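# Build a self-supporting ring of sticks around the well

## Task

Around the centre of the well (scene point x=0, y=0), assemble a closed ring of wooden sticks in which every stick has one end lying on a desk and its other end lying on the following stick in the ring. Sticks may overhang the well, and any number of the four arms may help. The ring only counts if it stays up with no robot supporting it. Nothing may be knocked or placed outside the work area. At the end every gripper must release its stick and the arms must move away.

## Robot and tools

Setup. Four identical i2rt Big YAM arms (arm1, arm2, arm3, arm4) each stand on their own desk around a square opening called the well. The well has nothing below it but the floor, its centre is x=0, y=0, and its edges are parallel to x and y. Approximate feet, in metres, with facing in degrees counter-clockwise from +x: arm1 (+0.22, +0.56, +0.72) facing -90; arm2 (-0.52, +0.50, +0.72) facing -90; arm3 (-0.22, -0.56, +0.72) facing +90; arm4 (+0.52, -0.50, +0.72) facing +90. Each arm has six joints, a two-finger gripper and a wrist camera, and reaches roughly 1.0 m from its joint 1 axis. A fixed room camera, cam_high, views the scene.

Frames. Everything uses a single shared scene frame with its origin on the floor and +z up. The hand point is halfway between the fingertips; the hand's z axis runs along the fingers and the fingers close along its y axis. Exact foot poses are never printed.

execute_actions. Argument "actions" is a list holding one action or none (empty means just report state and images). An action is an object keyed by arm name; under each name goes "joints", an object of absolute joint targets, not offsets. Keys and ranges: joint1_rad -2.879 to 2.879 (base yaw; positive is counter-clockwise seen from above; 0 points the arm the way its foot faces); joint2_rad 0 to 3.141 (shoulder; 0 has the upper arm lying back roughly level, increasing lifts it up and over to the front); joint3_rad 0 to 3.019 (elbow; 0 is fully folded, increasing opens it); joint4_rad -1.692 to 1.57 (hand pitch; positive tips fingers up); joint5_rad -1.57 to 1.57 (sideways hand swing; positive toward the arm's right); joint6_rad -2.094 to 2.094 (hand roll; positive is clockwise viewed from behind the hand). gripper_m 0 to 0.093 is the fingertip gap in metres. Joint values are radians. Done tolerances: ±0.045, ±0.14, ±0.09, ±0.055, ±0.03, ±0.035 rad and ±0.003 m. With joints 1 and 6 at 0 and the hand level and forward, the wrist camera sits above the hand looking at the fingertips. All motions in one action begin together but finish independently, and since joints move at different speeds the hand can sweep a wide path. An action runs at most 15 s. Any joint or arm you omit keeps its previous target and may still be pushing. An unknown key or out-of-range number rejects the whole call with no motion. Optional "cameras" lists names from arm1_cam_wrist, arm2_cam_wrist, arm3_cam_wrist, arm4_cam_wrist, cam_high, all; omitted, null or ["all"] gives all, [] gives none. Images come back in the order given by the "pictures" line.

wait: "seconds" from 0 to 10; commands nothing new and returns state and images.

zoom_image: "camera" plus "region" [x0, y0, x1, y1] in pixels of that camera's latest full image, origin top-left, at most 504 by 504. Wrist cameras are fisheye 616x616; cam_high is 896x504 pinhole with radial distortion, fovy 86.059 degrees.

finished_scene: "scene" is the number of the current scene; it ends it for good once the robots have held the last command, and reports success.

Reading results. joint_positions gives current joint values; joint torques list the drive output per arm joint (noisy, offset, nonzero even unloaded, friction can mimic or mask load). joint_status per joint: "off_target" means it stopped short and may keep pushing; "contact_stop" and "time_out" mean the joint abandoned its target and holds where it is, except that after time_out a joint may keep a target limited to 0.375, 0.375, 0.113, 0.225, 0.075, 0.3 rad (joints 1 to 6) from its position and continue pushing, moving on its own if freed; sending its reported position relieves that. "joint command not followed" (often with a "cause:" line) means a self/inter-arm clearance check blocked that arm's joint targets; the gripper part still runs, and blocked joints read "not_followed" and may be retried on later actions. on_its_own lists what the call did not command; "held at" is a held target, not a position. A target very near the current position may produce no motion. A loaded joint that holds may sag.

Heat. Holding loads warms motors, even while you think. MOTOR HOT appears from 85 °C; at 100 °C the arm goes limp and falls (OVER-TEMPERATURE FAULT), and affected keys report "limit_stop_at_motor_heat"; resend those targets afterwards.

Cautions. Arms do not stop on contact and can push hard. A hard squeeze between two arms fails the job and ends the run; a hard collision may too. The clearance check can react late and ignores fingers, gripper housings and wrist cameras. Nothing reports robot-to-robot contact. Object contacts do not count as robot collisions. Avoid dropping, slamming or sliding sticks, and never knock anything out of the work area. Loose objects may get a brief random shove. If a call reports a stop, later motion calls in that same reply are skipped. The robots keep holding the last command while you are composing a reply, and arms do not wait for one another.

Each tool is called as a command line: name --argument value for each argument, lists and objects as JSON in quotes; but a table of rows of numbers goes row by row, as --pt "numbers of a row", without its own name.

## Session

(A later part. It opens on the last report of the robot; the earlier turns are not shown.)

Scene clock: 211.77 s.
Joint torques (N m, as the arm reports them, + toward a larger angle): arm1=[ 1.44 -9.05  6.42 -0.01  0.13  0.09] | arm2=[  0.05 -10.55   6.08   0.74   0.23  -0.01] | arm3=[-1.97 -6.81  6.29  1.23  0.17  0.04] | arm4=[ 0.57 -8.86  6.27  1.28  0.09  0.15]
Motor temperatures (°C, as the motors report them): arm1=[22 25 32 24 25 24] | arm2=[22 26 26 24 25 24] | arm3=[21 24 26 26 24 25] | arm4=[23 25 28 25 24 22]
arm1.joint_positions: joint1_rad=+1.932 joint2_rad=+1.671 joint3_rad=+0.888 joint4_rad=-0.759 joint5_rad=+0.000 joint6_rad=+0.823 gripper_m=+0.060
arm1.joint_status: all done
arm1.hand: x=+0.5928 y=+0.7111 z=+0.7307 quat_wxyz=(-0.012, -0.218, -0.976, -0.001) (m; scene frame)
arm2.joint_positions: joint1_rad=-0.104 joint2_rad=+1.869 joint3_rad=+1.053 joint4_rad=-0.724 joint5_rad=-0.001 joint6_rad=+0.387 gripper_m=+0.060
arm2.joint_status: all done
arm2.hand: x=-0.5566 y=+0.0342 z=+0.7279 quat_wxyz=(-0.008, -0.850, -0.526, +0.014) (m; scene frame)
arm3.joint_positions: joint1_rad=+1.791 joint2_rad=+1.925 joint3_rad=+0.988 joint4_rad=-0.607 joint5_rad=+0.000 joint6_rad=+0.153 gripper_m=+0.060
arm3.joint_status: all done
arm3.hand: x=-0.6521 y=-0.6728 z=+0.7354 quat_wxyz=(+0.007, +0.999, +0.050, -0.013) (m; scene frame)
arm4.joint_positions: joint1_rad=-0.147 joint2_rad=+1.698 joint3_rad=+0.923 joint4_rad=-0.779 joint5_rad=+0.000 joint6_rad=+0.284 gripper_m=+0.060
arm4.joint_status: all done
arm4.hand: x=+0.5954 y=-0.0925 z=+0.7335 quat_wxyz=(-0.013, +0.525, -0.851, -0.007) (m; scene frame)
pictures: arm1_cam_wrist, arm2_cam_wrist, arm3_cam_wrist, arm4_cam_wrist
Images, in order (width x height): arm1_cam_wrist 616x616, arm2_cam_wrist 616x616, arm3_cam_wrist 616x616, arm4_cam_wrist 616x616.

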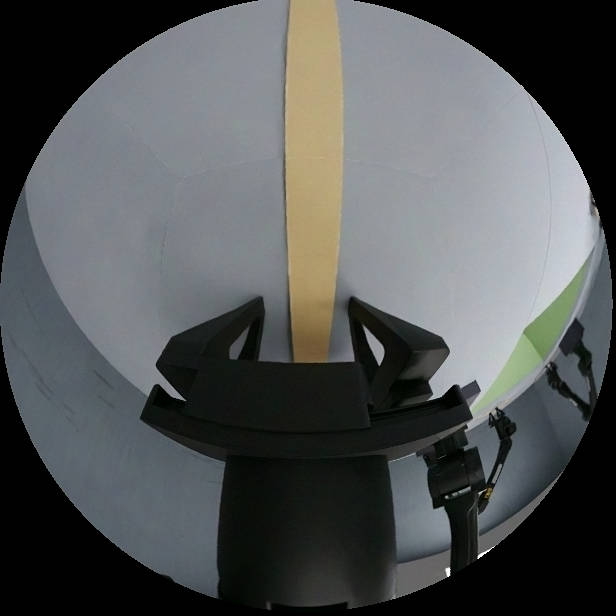

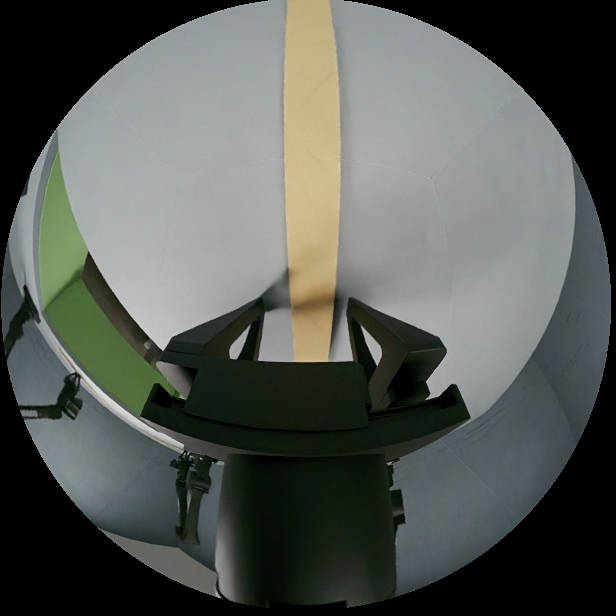

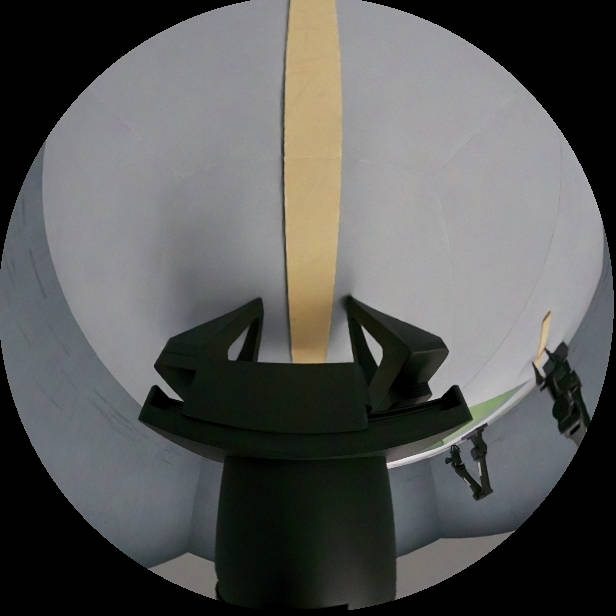

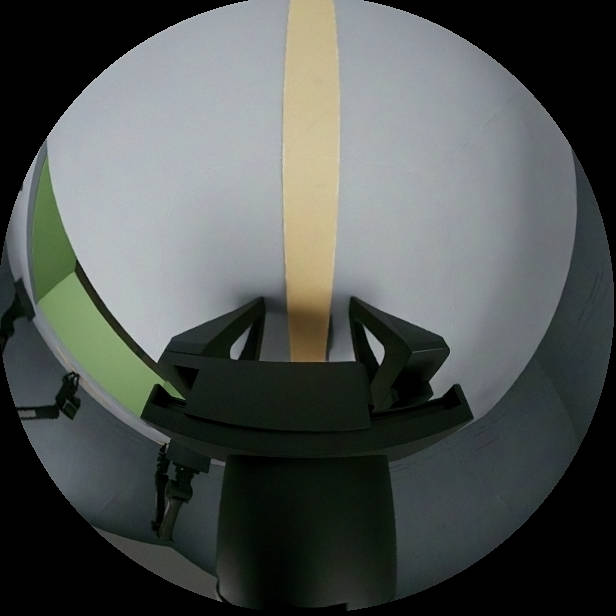

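execute_actions --actions '[{"arm1":{"joints":{"joint2_rad":1.685,"gripper_m":0.02}},"arm2":{"joints":{"joint2_rad":1.883,"gripper_m":0.02}},"arm3":{"joints":{"joint2_rad":1.938,"gripper_m":0.02}},"arm4":{"joints":{"joint2_rad":1.712,"gripper_m":0.02}}}]' --cameras '[]'

execute_actions --actions '[{"arm1":{"joints":{"joint2_rad":1.5,"joint3_rad":1.0,"joint4_rad":-1.04}},"arm2":{"joints":{"joint2_rad":1.7,"joint3_rad":1.15,"joint4_rad":-0.99}},"arm3":{"joints":{"joint2_rad":1.68,"joint3_rad":1.08,"joint4_rad":-0.94}},"arm4":{"joints":{"joint2_rad":1.55,"joint3_rad":1.05,"joint4_rad":-1.04}}}]'

Scene clock: 220.60 s.
Joint torques (N m, as the arm reports them, + toward a larger angle): arm1=[  1.27 -11.26   6.46   0.03   0.07   0.07] | arm2=[ -0.05 -11.93   6.05   0.7    0.43  -0.01] | arm3=[-1.38 -8.9   6.27  1.2  -0.04  0.04] | arm4=[  0.53 -11.68   6.27   1.16   0.34   0.14]
Motor temperatures (°C, as the motors report them): arm1=[22 25 31 24 25 24] | arm2=[22 26 26 24 25 24] | arm3=[21 24 26 26 24 25] | arm4=[23 25 28 25 24 22]
arm1.joint_positions: joint1_rad=+1.932 joint2_rad=+1.671 joint3_rad=+0.888 joint4_rad=-0.759 joint5_rad=+0.002 joint6_rad=+0.823 gripper_m=+0.027
arm1.joint_status: gripper_m off_target (ended at +0.027, target +0.020); the others done
arm1.hand: x=+0.5931 y=+0.7109 z=+0.7310 quat_wxyz=(-0.013, -0.218, -0.976, -0.001) (m; scene frame)
arm2.joint_positions: joint1_rad=-0.101 joint2_rad=+1.869 joint3_rad=+1.053 joint4_rad=-0.722 joint5_rad=-0.006 joint6_rad=+0.387 gripper_m=+0.027
arm2.joint_status: gripper_m off_target (ended at +0.027, target +0.020); the others done
arm2.hand: x=-0.5542 y=+0.0335 z=+0.7278 quat_wxyz=(-0.010, -0.850, -0.527, +0.013) (m; scene frame)
arm3.joint_positions: joint1_rad=+1.784 joint2_rad=+1.925 joint3_rad=+0.988 joint4_rad=-0.607 joint5_rad=+0.005 joint6_rad=+0.153 gripper_m=+0.027
arm3.joint_status: gripper_m off_target (ended at +0.027, target +0.020); the others done
arm3.hand: x=-0.6532 y=-0.6689 z=+0.7354 quat_wxyz=(+0.005, +0.999, +0.046, -0.013) (m; scene frame)
arm4.joint_positions: joint1_rad=-0.147 joint2_rad=+1.698 joint3_rad=+0.923 joint4_rad=-0.777 joint5_rad=-0.007 joint6_rad=+0.285 gripper_m=+0.027
arm4.joint_status: gripper_m off_target (ended at +0.027, target +0.020); the others done
arm4.hand: x=+0.5940 y=-0.0916 z=+0.7335 quat_wxyz=(-0.011, +0.525, -0.851, -0.010) (m; scene frame)
pictures: none
No camera images: the call's "cameras" was empty. Leave "cameras" out to get every camera's image.

Scene clock: 221.83 s.
Joint torques (N m, as the arm reports them, + toward a larger angle): arm1=[  1.48 -10.5    9.7   -0.86   0.09   0.08] | arm2=[  0.22 -11.29  10.03  -0.05   0.36  -0.01] | arm3=[-1.4  -8.99 10.39 -0.3   0.08  0.04] | arm4=[  0.5  -11.22   9.82   0.11   0.24   0.14]
Motor temperatures (°C, as the motors report them): arm1=[22 25 32 24 25 24] | arm2=[22 26 26 24 25 24] | arm3=[21 24 26 26 24 25] | arm4=[23 25 28 25 24 22]
arm1.joint_positions: joint1_rad=+1.932 joint2_rad=+1.491 joint3_rad=+0.981 joint4_rad=-1.028 joint5_rad=+0.001 joint6_rad=+0.823 gripper_m=+0.027
arm1.joint_status: all done
arm1.hand: x=+0.5890 y=+0.7106 z=+0.8269 quat_wxyz=(-0.015, -0.218, -0.976, -0.002) (m; scene frame)
arm2.joint_positions: joint1_rad=-0.101 joint2_rad=+1.694 joint3_rad=+1.117 joint4_rad=-0.978 joint5_rad=-0.003 joint6_rad=+0.387 gripper_m=+0.027
arm2.joint_status: all done
arm2.hand: x=-0.5527 y=+0.0414 z=+0.8231 quat_wxyz=(-0.003, -0.850, -0.527, +0.009) (m; scene frame)
arm3.joint_positions: joint1_rad=+1.784 joint2_rad=+1.682 joint3_rad=+1.058 joint4_rad=-0.926 joint5_rad=+0.002 joint6_rad=+0.153 gripper_m=+0.027
arm3.joint_status: all done
arm3.hand: x=-0.6499 y=-0.6675 z=+0.8571 quat_wxyz=(+0.006, +0.999, +0.046, -0.010) (m; scene frame)
arm4.joint_positions: joint1_rad=-0.147 joint2_rad=+1.543 joint3_rad=+1.019 joint4_rad=-1.028 joint5_rad=-0.004 joint6_rad=+0.285 gripper_m=+0.027
arm4.joint_status: all done
arm4.hand: x=+0.5934 y=-0.0928 z=+0.8231 quat_wxyz=(-0.012, +0.525, -0.851, -0.009) (m; scene frame)
pictures: arm1_cam_wrist, arm2_cam_wrist, arm3_cam_wrist, arm4_cam_wrist, cam_high
Images, in order (width x height): arm1_cam_wrist 616x616, arm2_cam_wrist 616x616, arm3_cam_wrist 616x616, arm4_cam_wrist 616x616, cam_high 896x504.

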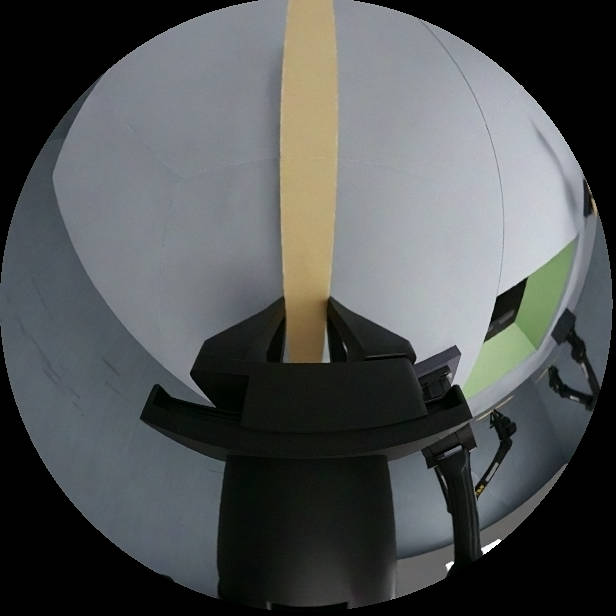

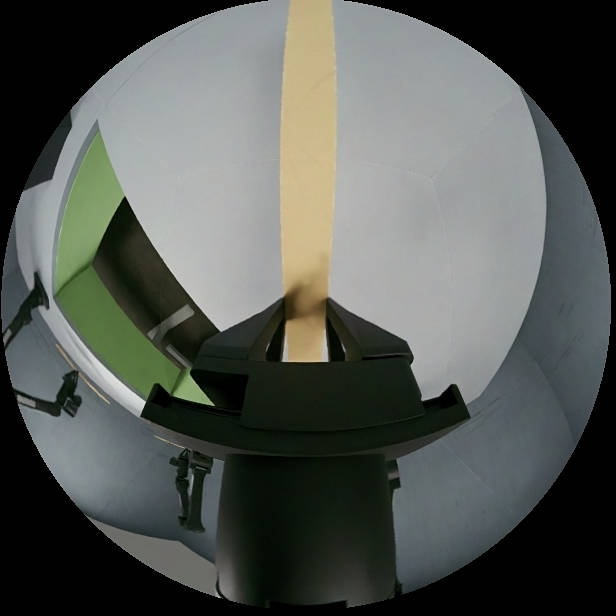

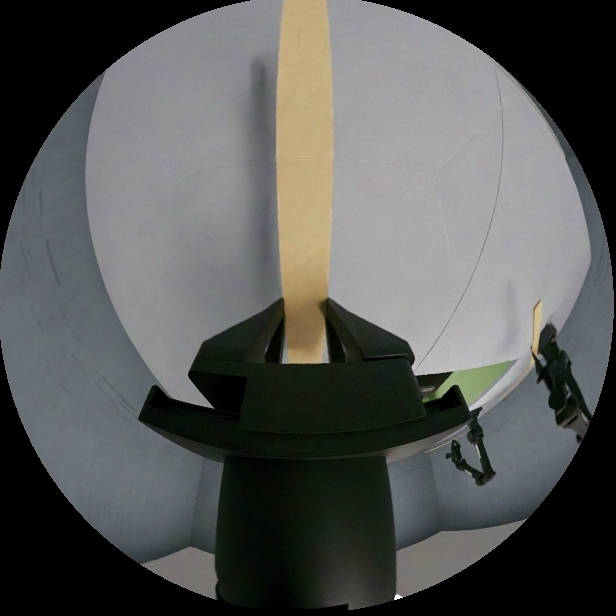

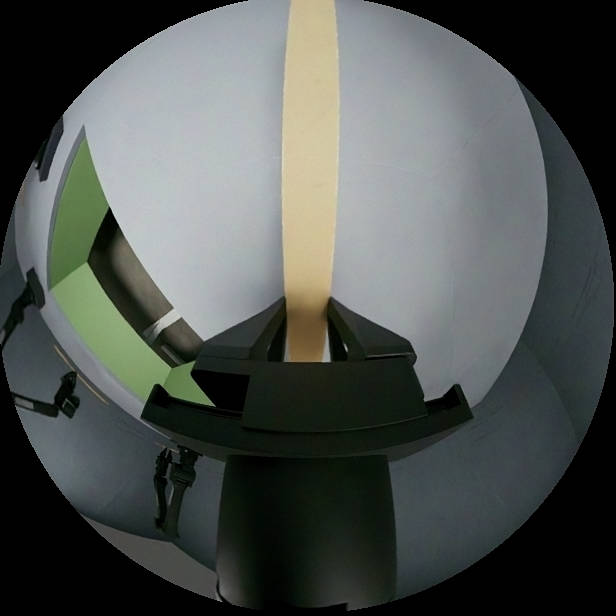

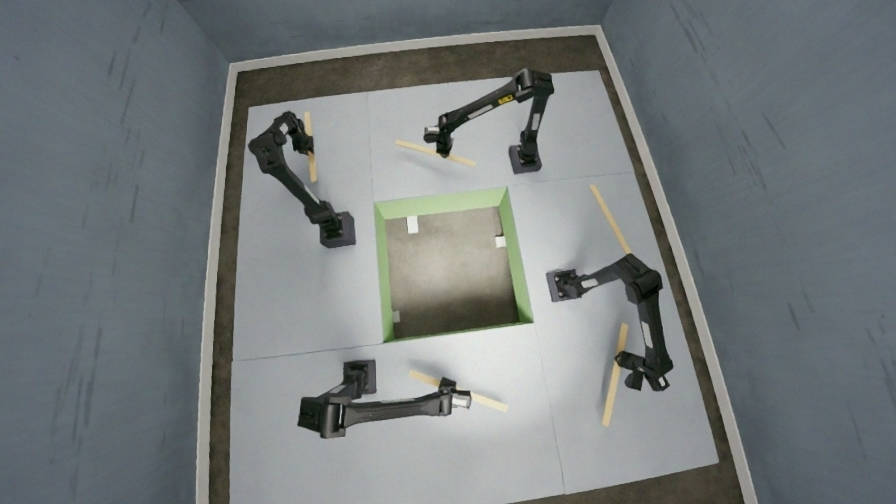

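execute_actions --actions '[{"arm1":{"joints":{"joint6_rad":-0.85}},"arm2":{"joints":{"joint6_rad":-1.9}},"arm3":{"joints":{"joint6_rad":-0.86}},"arm4":{"joints":{"joint6_rad":-1.9}}}]' --cameras '[]'

execute_actions --actions '[{"arm1":{"joints":{"joint1_rad":-0.576,"joint2_rad":1.405,"joint3_rad":0.77,"joint4_rad":-0.72,"joint5_rad":-0.117}},"arm3":{"joints":{"joint1_rad":-0.59,"joint2_rad":1.557,"joint3_rad":0.67,"joint4_rad":-0.47,"joint5_rad":-0.117}}}]' --cameras '["cam_high"]'

Scene clock: 317.10 s.
Joint torques (N m, as the arm reports them, + toward a larger angle): arm1=[  1.31 -10.32   9.76  -0.82  -0.06  -0.06] | arm2=[  0.01 -11.13  10.03  -0.14   0.19  -0.25] | arm3=[-1.31 -8.92 10.32 -0.32  0.01 -0.13] | arm4=[  0.5  -11.22   9.7   -0.03   0.1   -0.08]
Motor temperatures (°C, as the motors report them): arm1=[22 25 35 24 25 24] | arm2=[22 26 29 24 25 24] | arm3=[21 25 30 26 24 25] | arm4=[23 25 31 25 24 22]
arm1.joint_positions: joint1_rad=+1.932 joint2_rad=+1.491 joint3_rad=+0.981 joint4_rad=-1.028 joint5_rad=+0.001 joint6_rad=-0.842 gripper_m=+0.027
arm1.joint_status: all done
arm1.hand: x=+0.5890 y=+0.7106 z=+0.8269 quat_wxyz=(-0.011, +0.575, -0.818, +0.010) (m; scene frame)
arm2.joint_positions: joint1_rad=-0.101 joint2_rad=+1.694 joint3_rad=+1.117 joint4_rad=-0.978 joint5_rad=-0.003 joint6_rad=-1.884 gripper_m=+0.027
arm2.joint_status: all done
arm2.hand: x=-0.5528 y=+0.0415 z=+0.8231 quat_wxyz=(+0.007, +0.120, -0.993, +0.006) (m; scene frame)
arm3.joint_positions: joint1_rad=+1.784 joint2_rad=+1.682 joint3_rad=+1.058 joint4_rad=-0.926 joint5_rad=+0.002 joint6_rad=-0.850 gripper_m=+0.027
arm3.joint_status: all done
arm3.hand: x=-0.6499 y=-0.6675 z=+0.8571 quat_wxyz=(+0.000, +0.854, +0.521, -0.011) (m; scene frame)
arm4.joint_positions: joint1_rad=-0.147 joint2_rad=+1.543 joint3_rad=+1.019 joint4_rad=-1.028 joint5_rad=-0.003 joint6_rad=-1.888 gripper_m=+0.027
arm4.joint_status: all done
arm4.hand: x=+0.5935 y=-0.0928 z=+0.8231 quat_wxyz=(-0.014, +0.998, +0.068, +0.007) (m; scene frame)
pictures: none
No camera images: the call's "cameras" was empty. Leave "cameras" out to get every camera's image.

Scene clock: 319.33 s.
Joint torques (N m, as the arm reports them, + toward a larger angle): arm1=[ 0.95 -8.99  7.98  0.21 -0.18 -0.03] | arm2=[ -0.34 -11.15   9.99  -0.13   0.19  -0.27] | arm3=[-1.37 -6.23  6.64  1.34 -0.07 -0.11] | arm4=[  0.51 -11.21   9.71  -0.04   0.11  -0.09]
Motor temperatures (°C, as the motors report them): arm1=[22 25 35 24 25 24] | arm2=[22 26 29 24 25 24] | arm3=[21 25 29 26 24 25] | arm4=[23 25 31 25 24 22]
arm1.joint_positions: joint1_rad=-0.579 joint2_rad=+1.402 joint3_rad=+0.769 joint4_rad=-0.728 joint5_rad=-0.115 joint6_rad=-0.844 gripper_m=+0.027
arm1.joint_status: all done
arm1.hand: x=+0.0307 y=+0.2242 z=+0.8032 quat_wxyz=(-0.069, -0.589, -0.798, +0.105) (m; scene frame)
arm2.joint_positions: joint1_rad=-0.101 joint2_rad=+1.694 joint3_rad=+1.117 joint4_rad=-0.978 joint5_rad=-0.003 joint6_rad=-1.884 gripper_m=+0.027
arm2.joint_status: not commanded
arm2.hand: x=-0.5528 y=+0.0415 z=+0.8231 quat_wxyz=(+0.007, +0.120, -0.993, +0.006) (m; scene frame)
arm3.joint_positions: joint1_rad=-0.584 joint2_rad=+1.565 joint3_rad=+0.668 joint4_rad=-0.483 joint5_rad=-0.115 joint6_rad=-0.852 gripper_m=+0.027
arm3.joint_status: all done
arm3.hand: x=-0.0385 y=-0.2331 z=+0.7939 quat_wxyz=(-0.086, +0.804, -0.586, -0.062) (m; scene frame)
arm4.joint_positions: joint1_rad=-0.147 joint2_rad=+1.543 joint3_rad=+1.019 joint4_rad=-1.028 joint5_rad=-0.003 joint6_rad=-1.888 gripper_m=+0.027
arm4.joint_status: not commanded
arm4.hand: x=+0.5935 y=-0.0928 z=+0.8231 quat_wxyz=(-0.014, +0.998, +0.068, +0.007) (m; scene frame)
pictures: cam_high
Images, in order (width x height): cam_high 896x504.

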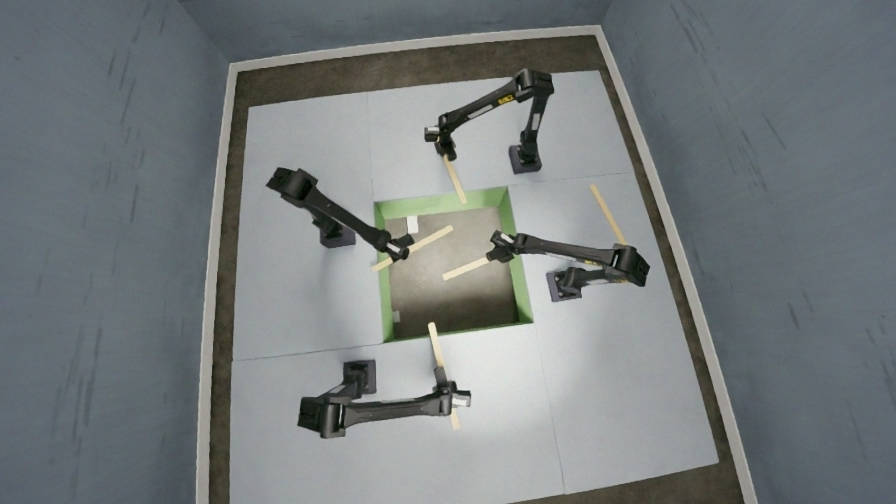

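execute_actions --actions '[{"arm1":{"joints":{"joint1_rad":-0.553,"joint3_rad":0.742}},"arm2":{"joints":{"joint1_rad":0.22,"joint2_rad":1.8,"joint3_rad":1.22,"joint4_rad":-0.88,"joint5_rad":-0.198,"joint6_rad":-1.58}},"arm4":{"joints":{"joint1_rad":0.26,"joint2_rad":1.72,"joint3_rad":1.22,"joint4_rad":-0.95,"joint5_rad":-0.198,"joint6_rad":-1.58}}}]' --cameras '[]'

execute_actions --actions '[{"arm2":{"joints":{"joint1_rad":0.468,"joint2_rad":1.875,"joint3_rad":1.295,"joint4_rad":-0.845,"joint6_rad":-1.37}},"arm4":{"joints":{"joint1_rad":0.526,"joint2_rad":1.825,"joint3_rad":1.33,"joint4_rad":-0.93,"joint6_rad":-1.37}}}]'

zoom_image --camera "cam_high" --region '[350, 160, 560, 370]'

Scene clock: 340.30 s.
Joint torques (N m, as the arm reports them, + toward a larger angle): arm1=[ 1.41 -8.6   8.04  0.21 -0.19 -0.04] | arm2=[ -0.98 -13.43  10.2    0.81  -0.09  -0.02] | arm3=[-1.33 -6.27  6.67  1.29 -0.07 -0.11] | arm4=[ -1.66 -16.12  10.3    0.86  -0.17   0.19]
Motor temperatures (°C, as the motors report them): arm1=[22 25 34 24 25 24] | arm2=[22 27 29 24 25 24] | arm3=[21 24 28 26 24 25] | arm4=[23 26 32 25 24 22]
arm1.joint_positions: joint1_rad=-0.558 joint2_rad=+1.402 joint3_rad=+0.739 joint4_rad=-0.728 joint5_rad=-0.115 joint6_rad=-0.844 gripper_m=+0.027
arm1.joint_status: all done
arm1.hand: x=+0.0448 y=+0.2325 z=+0.7925 quat_wxyz=(-0.069, -0.582, -0.805, +0.090) (m; scene frame)
arm2.joint_positions: joint1_rad=+0.227 joint2_rad=+1.806 joint3_rad=+1.184 joint4_rad=-0.890 joint5_rad=-0.198 joint6_rad=-1.596 gripper_m=+0.027
arm2.joint_status: all done
arm2.hand: x=-0.3614 y=+0.0241 z=+0.7946 quat_wxyz=(-0.094, +0.142, -0.985, +0.015) (m; scene frame)
arm3.joint_positions: joint1_rad=-0.584 joint2_rad=+1.565 joint3_rad=+0.668 joint4_rad=-0.483 joint5_rad=-0.115 joint6_rad=-0.852 gripper_m=+0.027
arm3.joint_status: not commanded
arm3.hand: x=-0.0385 y=-0.2331 z=+0.7939 quat_wxyz=(-0.086, +0.804, -0.586, -0.062) (m; scene frame)
arm4.joint_positions: joint1_rad=+0.273 joint2_rad=+1.727 joint3_rad=+1.180 joint4_rad=-0.955 joint5_rad=-0.197 joint6_rad=-1.593 gripper_m=+0.027
arm4.joint_status: all done
arm4.hand: x=+0.3710 y=-0.0316 z=+0.8001 quat_wxyz=(-0.027, +0.986, +0.133, -0.095) (m; scene frame)
pictures: none
No camera images: the call's "cameras" was empty. Leave "cameras" out to get every camera's image.

Scene clock: 341.53 s.
Joint torques (N m, as the arm reports them, + toward a larger angle): arm1=[ 1.15 -8.58  8.    0.16 -0.19 -0.04] | arm2=[ -0.56 -13.96  10.34   0.79  -0.07   0.03] | arm3=[-1.29 -6.22  6.66  1.29 -0.08 -0.12] | arm4=[ -0.71 -17.43  10.69   1.06  -0.14   0.18]
Motor temperatures (°C, as the motors report them): arm1=[22 25 34 24 25 24] | arm2=[22 27 29 24 25 24] | arm3=[21 24 28 26 24 25] | arm4=[23 26 32 25 24 22]
arm1.joint_positions: joint1_rad=-0.558 joint2_rad=+1.402 joint3_rad=+0.739 joint4_rad=-0.728 joint5_rad=-0.115 joint6_rad=-0.844 gripper_m=+0.027
arm1.joint_status: not commanded
arm1.hand: x=+0.0448 y=+0.2325 z=+0.7925 quat_wxyz=(-0.069, -0.582, -0.805, +0.090) (m; scene frame)
arm2.joint_positions: joint1_rad=+0.473 joint2_rad=+1.872 joint3_rad=+1.257 joint4_rad=-0.854 joint5_rad=-0.198 joint6_rad=-1.386 gripper_m=+0.027
arm2.joint_status: all done
arm2.hand: x=-0.2334 y=+0.0461 z=+0.7853 quat_wxyz=(-0.103, +0.161, -0.981, +0.013) (m; scene frame)
arm3.joint_positions: joint1_rad=-0.584 joint2_rad=+1.565 joint3_rad=+0.668 joint4_rad=-0.483 joint5_rad=-0.115 joint6_rad=-0.852 gripper_m=+0.027
arm3.joint_status: not commanded
arm3.hand: x=-0.0385 y=-0.2331 z=+0.7939 quat_wxyz=(-0.086, +0.804, -0.586, -0.062) (m; scene frame)
arm4.joint_positions: joint1_rad=+0.536 joint2_rad=+1.827 joint3_rad=+1.286 joint4_rad=-0.938 joint5_rad=-0.197 joint6_rad=-1.383 gripper_m=+0.027
arm4.joint_status: all done
arm4.hand: x=+0.2338 y=-0.0490 z=+0.7867 quat_wxyz=(-0.013, +0.982, +0.160, -0.102) (m; scene frame)
pictures: arm1_cam_wrist, arm2_cam_wrist, arm3_cam_wrist, arm4_cam_wrist, cam_high
Images, in order (width x height): arm1_cam_wrist 616x616, arm2_cam_wrist 616x616, arm3_cam_wrist 616x616, arm4_cam_wrist 616x616, cam_high 896x504.

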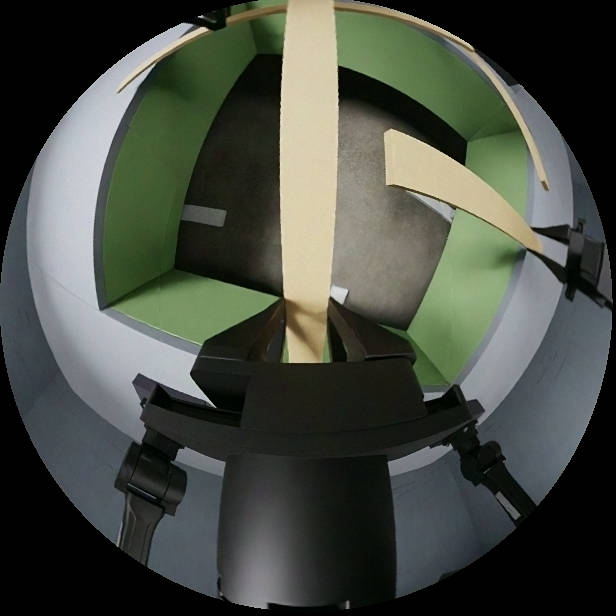

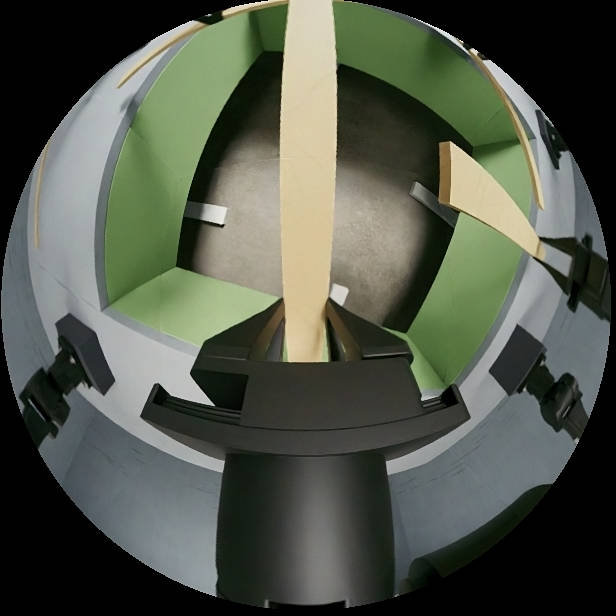

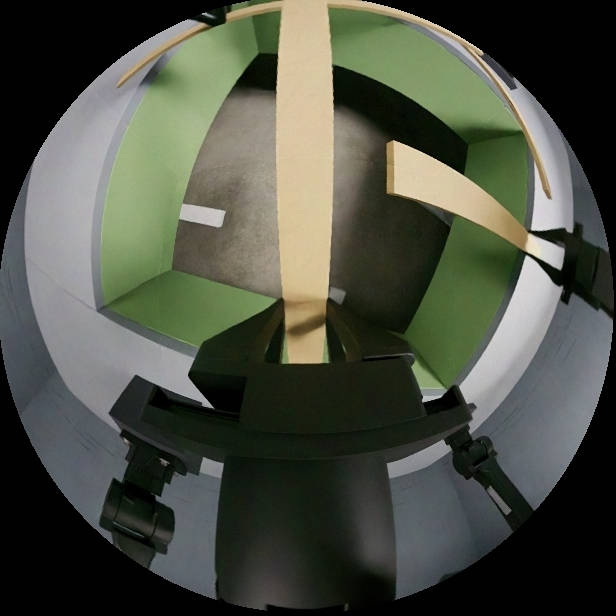

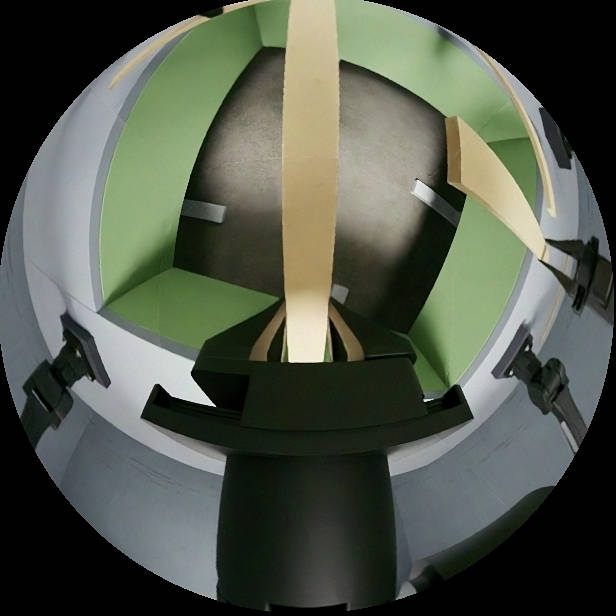

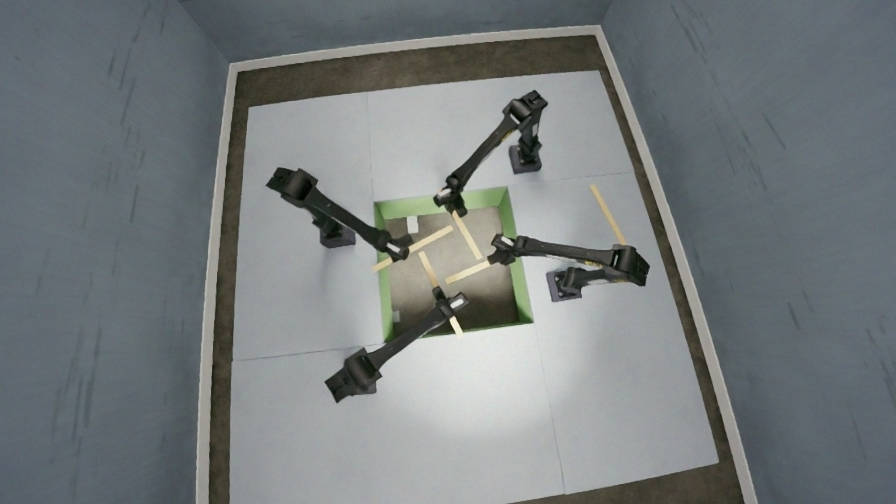

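Region (350, 160, 560, 370) of cam_high's 896x504 image, scaled by 2.400, with more detail than that image has.

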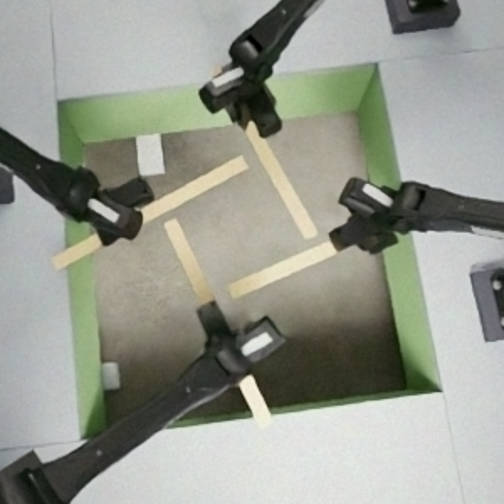

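execute_actions --actions '[{"arm1":{"joints":{"joint6_rad":-0.74}},"arm3":{"joints":{"joint6_rad":-0.75}},"arm2":{"joints":{"joint1_rad":0.45,"joint3_rad":1.322,"joint5_rad":-0.225,"joint6_rad":-1.29}},"arm4":{"joints":{"joint1_rad":0.505,"joint3_rad":1.36,"joint5_rad":-0.225,"joint6_rad":-1.29}}}]'

zoom_image --camera "cam_high" --region '[350, 160, 560, 370]'

Scene clock: 354.67 s.
Joint torques (N m, as the arm reports them, + toward a larger angle): arm1=[ 1.54 -8.71  8.02  0.19 -0.18  0.1 ] | arm2=[ -0.91 -13.8   11.35   0.8   -0.27   0.03] | arm3=[-1.31 -6.22  6.7   1.3  -0.07  0.09] | arm4=[ -1.21 -17.67  11.48   1.1   -0.34   0.15]
Motor temperatures (°C, as the motors report them): arm1=[22 25 34 24 25 24] | arm2=[22 27 30 24 25 24] | arm3=[21 24 28 26 24 25] | arm4=[23 26 33 25 24 22]
arm1.joint_positions: joint1_rad=-0.558 joint2_rad=+1.402 joint3_rad=+0.739 joint4_rad=-0.728 joint5_rad=-0.115 joint6_rad=-0.749 gripper_m=+0.027
arm1.joint_status: all done
arm1.hand: x=+0.0448 y=+0.2325 z=+0.7925 quat_wxyz=(-0.073, -0.620, -0.777, +0.086) (m; scene frame)
arm2.joint_positions: joint1_rad=+0.459 joint2_rad=+1.872 joint3_rad=+1.274 joint4_rad=-0.854 joint5_rad=-0.220 joint6_rad=-1.306 gripper_m=+0.027
arm2.joint_status: all done
arm2.hand: x=-0.2329 y=+0.0370 z=+0.7919 quat_wxyz=(-0.117, +0.116, -0.986, +0.013) (m; scene frame)
arm3.joint_positions: joint1_rad=-0.584 joint2_rad=+1.565 joint3_rad=+0.668 joint4_rad=-0.483 joint5_rad=-0.115 joint6_rad=-0.760 gripper_m=+0.027
arm3.joint_status: all done
arm3.hand: x=-0.0385 y=-0.2331 z=+0.7939 quat_wxyz=(-0.083, +0.776, -0.622, -0.066) (m; scene frame)
arm4.joint_positions: joint1_rad=+0.516 joint2_rad=+1.827 joint3_rad=+1.307 joint4_rad=-0.938 joint5_rad=-0.220 joint6_rad=-1.303 gripper_m=+0.027
arm4.joint_status: all done
arm4.hand: x=+0.2355 y=-0.0370 z=+0.7951 quat_wxyz=(-0.016, +0.987, +0.112, -0.116) (m; scene frame)
pictures: arm1_cam_wrist, arm2_cam_wrist, arm3_cam_wrist, arm4_cam_wrist, cam_high
Images, in order (width x height): arm1_cam_wrist 616x616, arm2_cam_wrist 616x616, arm3_cam_wrist 616x616, arm4_cam_wrist 616x616, cam_high 896x504.

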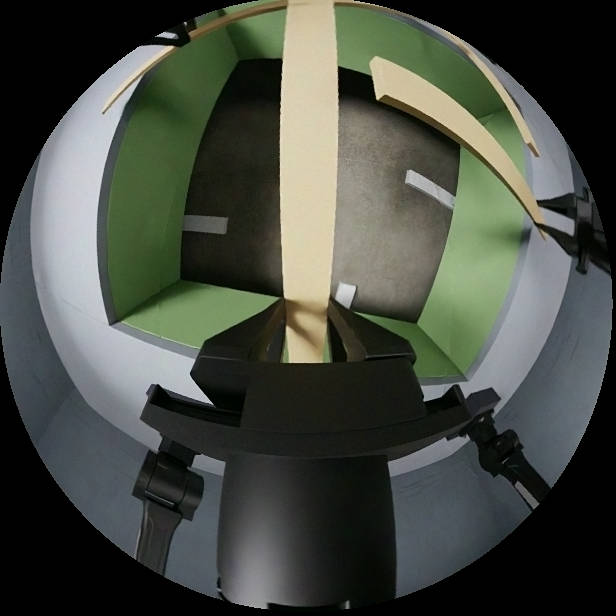

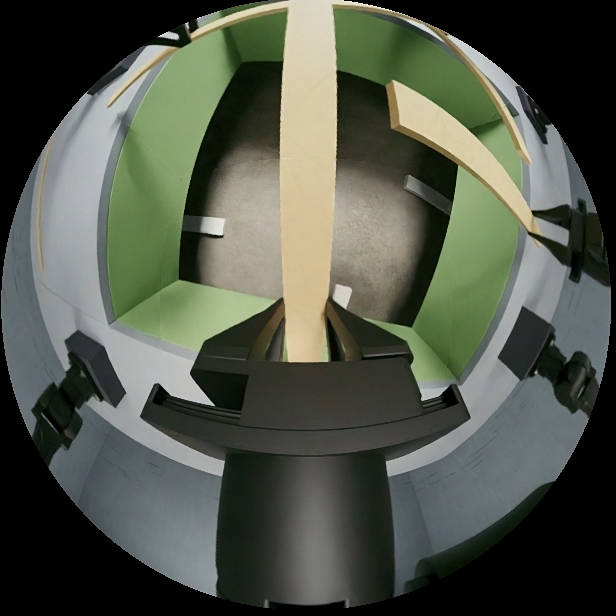

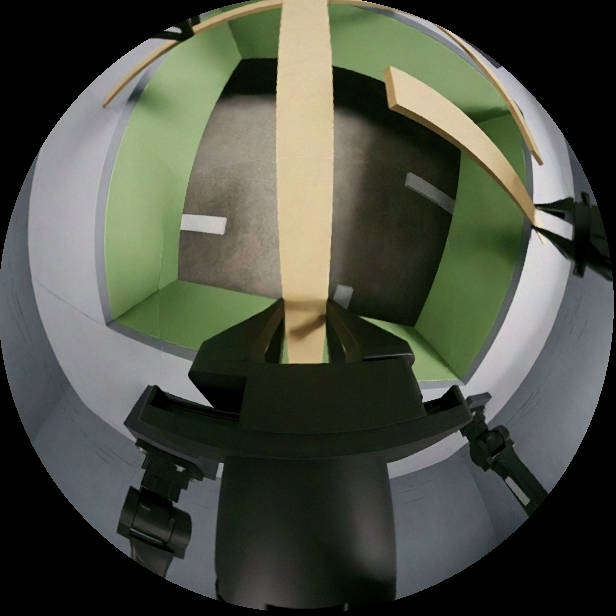

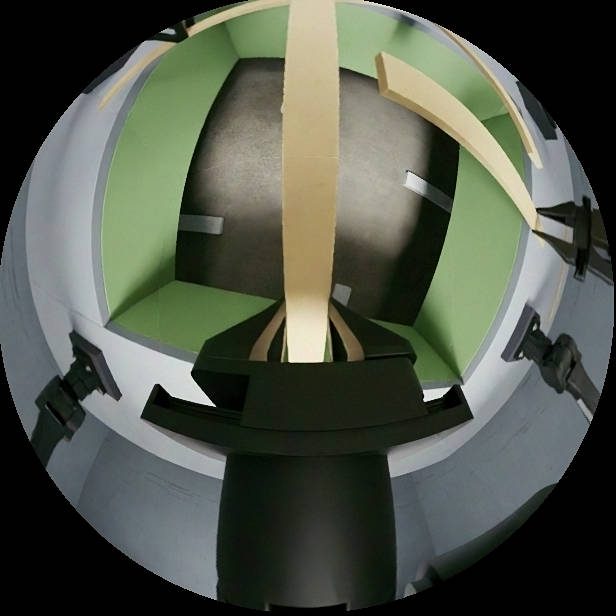

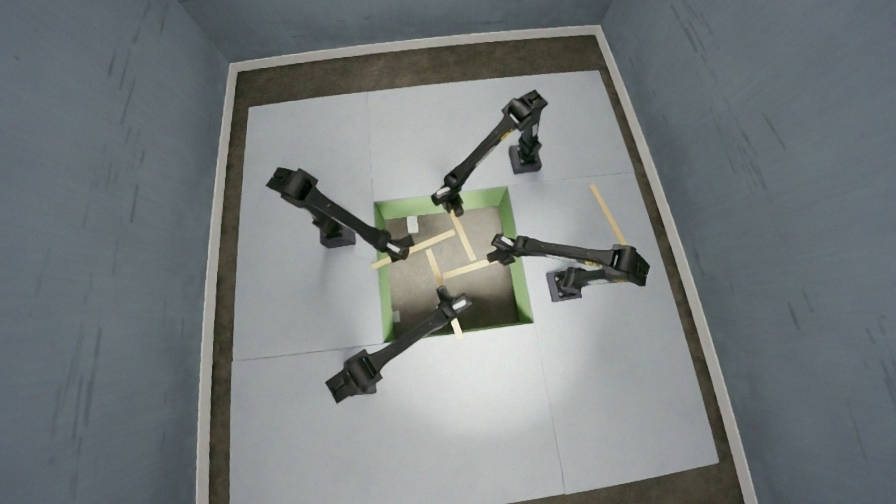

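Region (350, 160, 560, 370) of cam_high's 896x504 image, scaled by 2.400, with more detail than that image has.

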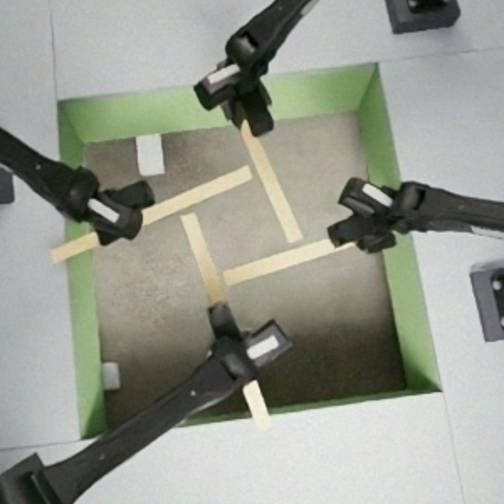

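execute_actions --actions '[{"arm1":{"joints":{"joint6_rad":-0.60}},"arm3":{"joints":{"joint6_rad":-0.61}},"arm2":{"joints":{"joint6_rad":-1.15}},"arm4":{"joints":{"joint6_rad":-1.15}}}]'

zoom_image --camera "cam_high" --region '[400, 200, 510, 310]'

Scene clock: 363.93 s.
Joint torques (N m, as the arm reports them, + toward a larger angle): arm1=[ 1.13 -8.73  8.04  0.17 -0.17  0.07] | arm2=[ -1.   -13.9   11.29   0.88  -0.27   0.03] | arm3=[-1.31 -6.28  6.69  1.32 -0.05  0.05] | arm4=[ -1.12 -17.74  11.48   1.11  -0.33   0.15]
Motor temperatures (°C, as the motors report them): arm1=[22 25 34 24 25 24] | arm2=[22 27 30 24 25 24] | arm3=[21 24 27 26 24 25] | arm4=[23 26 33 25 24 22]
arm1.joint_positions: joint1_rad=-0.558 joint2_rad=+1.402 joint3_rad=+0.739 joint4_rad=-0.728 joint5_rad=-0.115 joint6_rad=-0.609 gripper_m=+0.027
arm1.joint_status: all done
arm1.hand: x=+0.0448 y=+0.2325 z=+0.7925 quat_wxyz=(-0.079, -0.673, -0.731, +0.081) (m; scene frame)
arm2.joint_positions: joint1_rad=+0.459 joint2_rad=+1.872 joint3_rad=+1.274 joint4_rad=-0.854 joint5_rad=-0.220 joint6_rad=-1.166 gripper_m=+0.027
arm2.joint_status: all done
arm2.hand: x=-0.2329 y=+0.0370 z=+0.7919 quat_wxyz=(-0.117, +0.047, -0.992, +0.005) (m; scene frame)
arm3.joint_positions: joint1_rad=-0.584 joint2_rad=+1.565 joint3_rad=+0.668 joint4_rad=-0.483 joint5_rad=-0.115 joint6_rad=-0.620 gripper_m=+0.027
arm3.joint_status: all done
arm3.hand: x=-0.0385 y=-0.2331 z=+0.7939 quat_wxyz=(-0.079, +0.731, -0.674, -0.072) (m; scene frame)
arm4.joint_positions: joint1_rad=+0.516 joint2_rad=+1.827 joint3_rad=+1.307 joint4_rad=-0.938 joint5_rad=-0.220 joint6_rad=-1.163 gripper_m=+0.027
arm4.joint_status: all done
arm4.hand: x=+0.2355 y=-0.0370 z=+0.7951 quat_wxyz=(-0.008, +0.992, +0.043, -0.117) (m; scene frame)
pictures: arm1_cam_wrist, arm2_cam_wrist, arm3_cam_wrist, arm4_cam_wrist, cam_high
Images, in order (width x height): arm1_cam_wrist 616x616, arm2_cam_wrist 616x616, arm3_cam_wrist 616x616, arm4_cam_wrist 616x616, cam_high 896x504.

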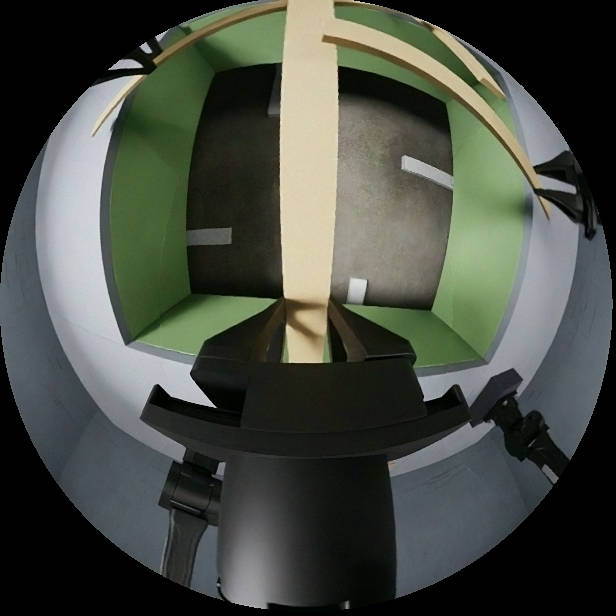

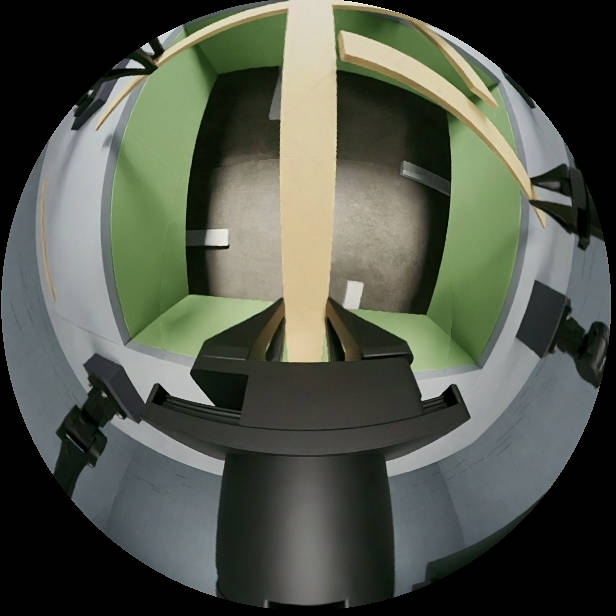

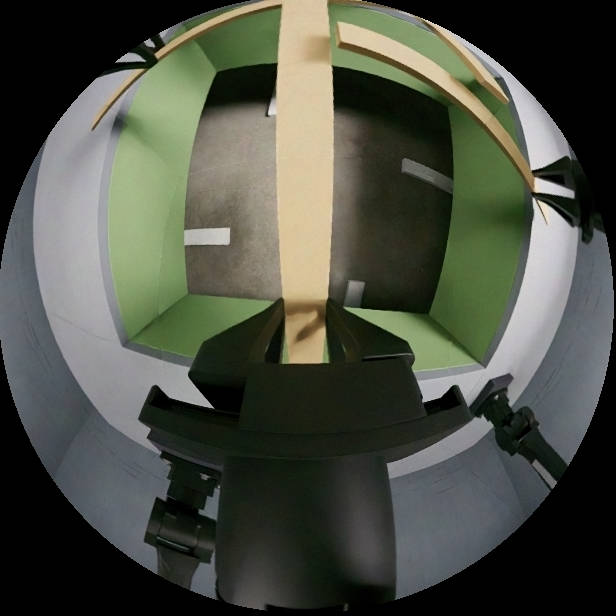

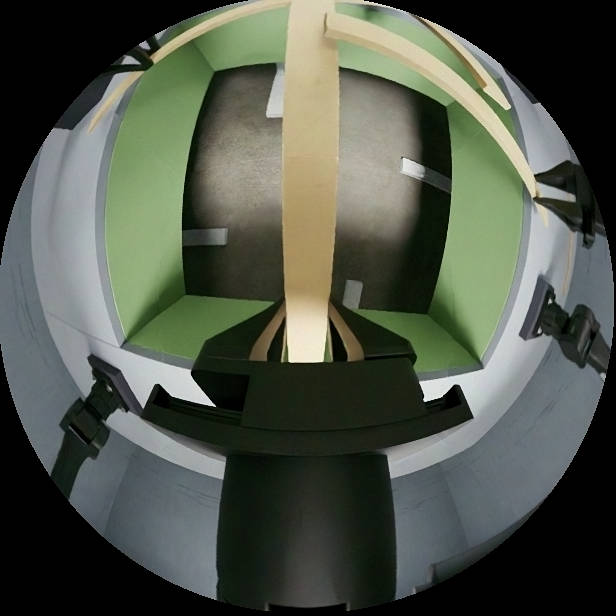

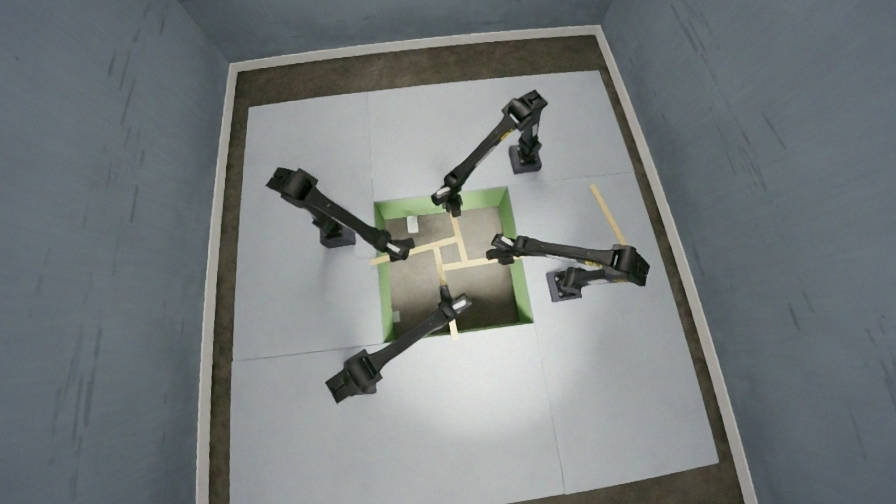

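Region (400, 200, 510, 310) of cam_high's 896x504 image, scaled by 4.582, with more detail than that image has.

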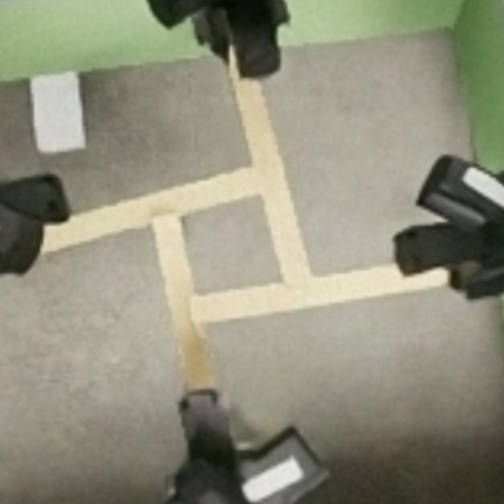

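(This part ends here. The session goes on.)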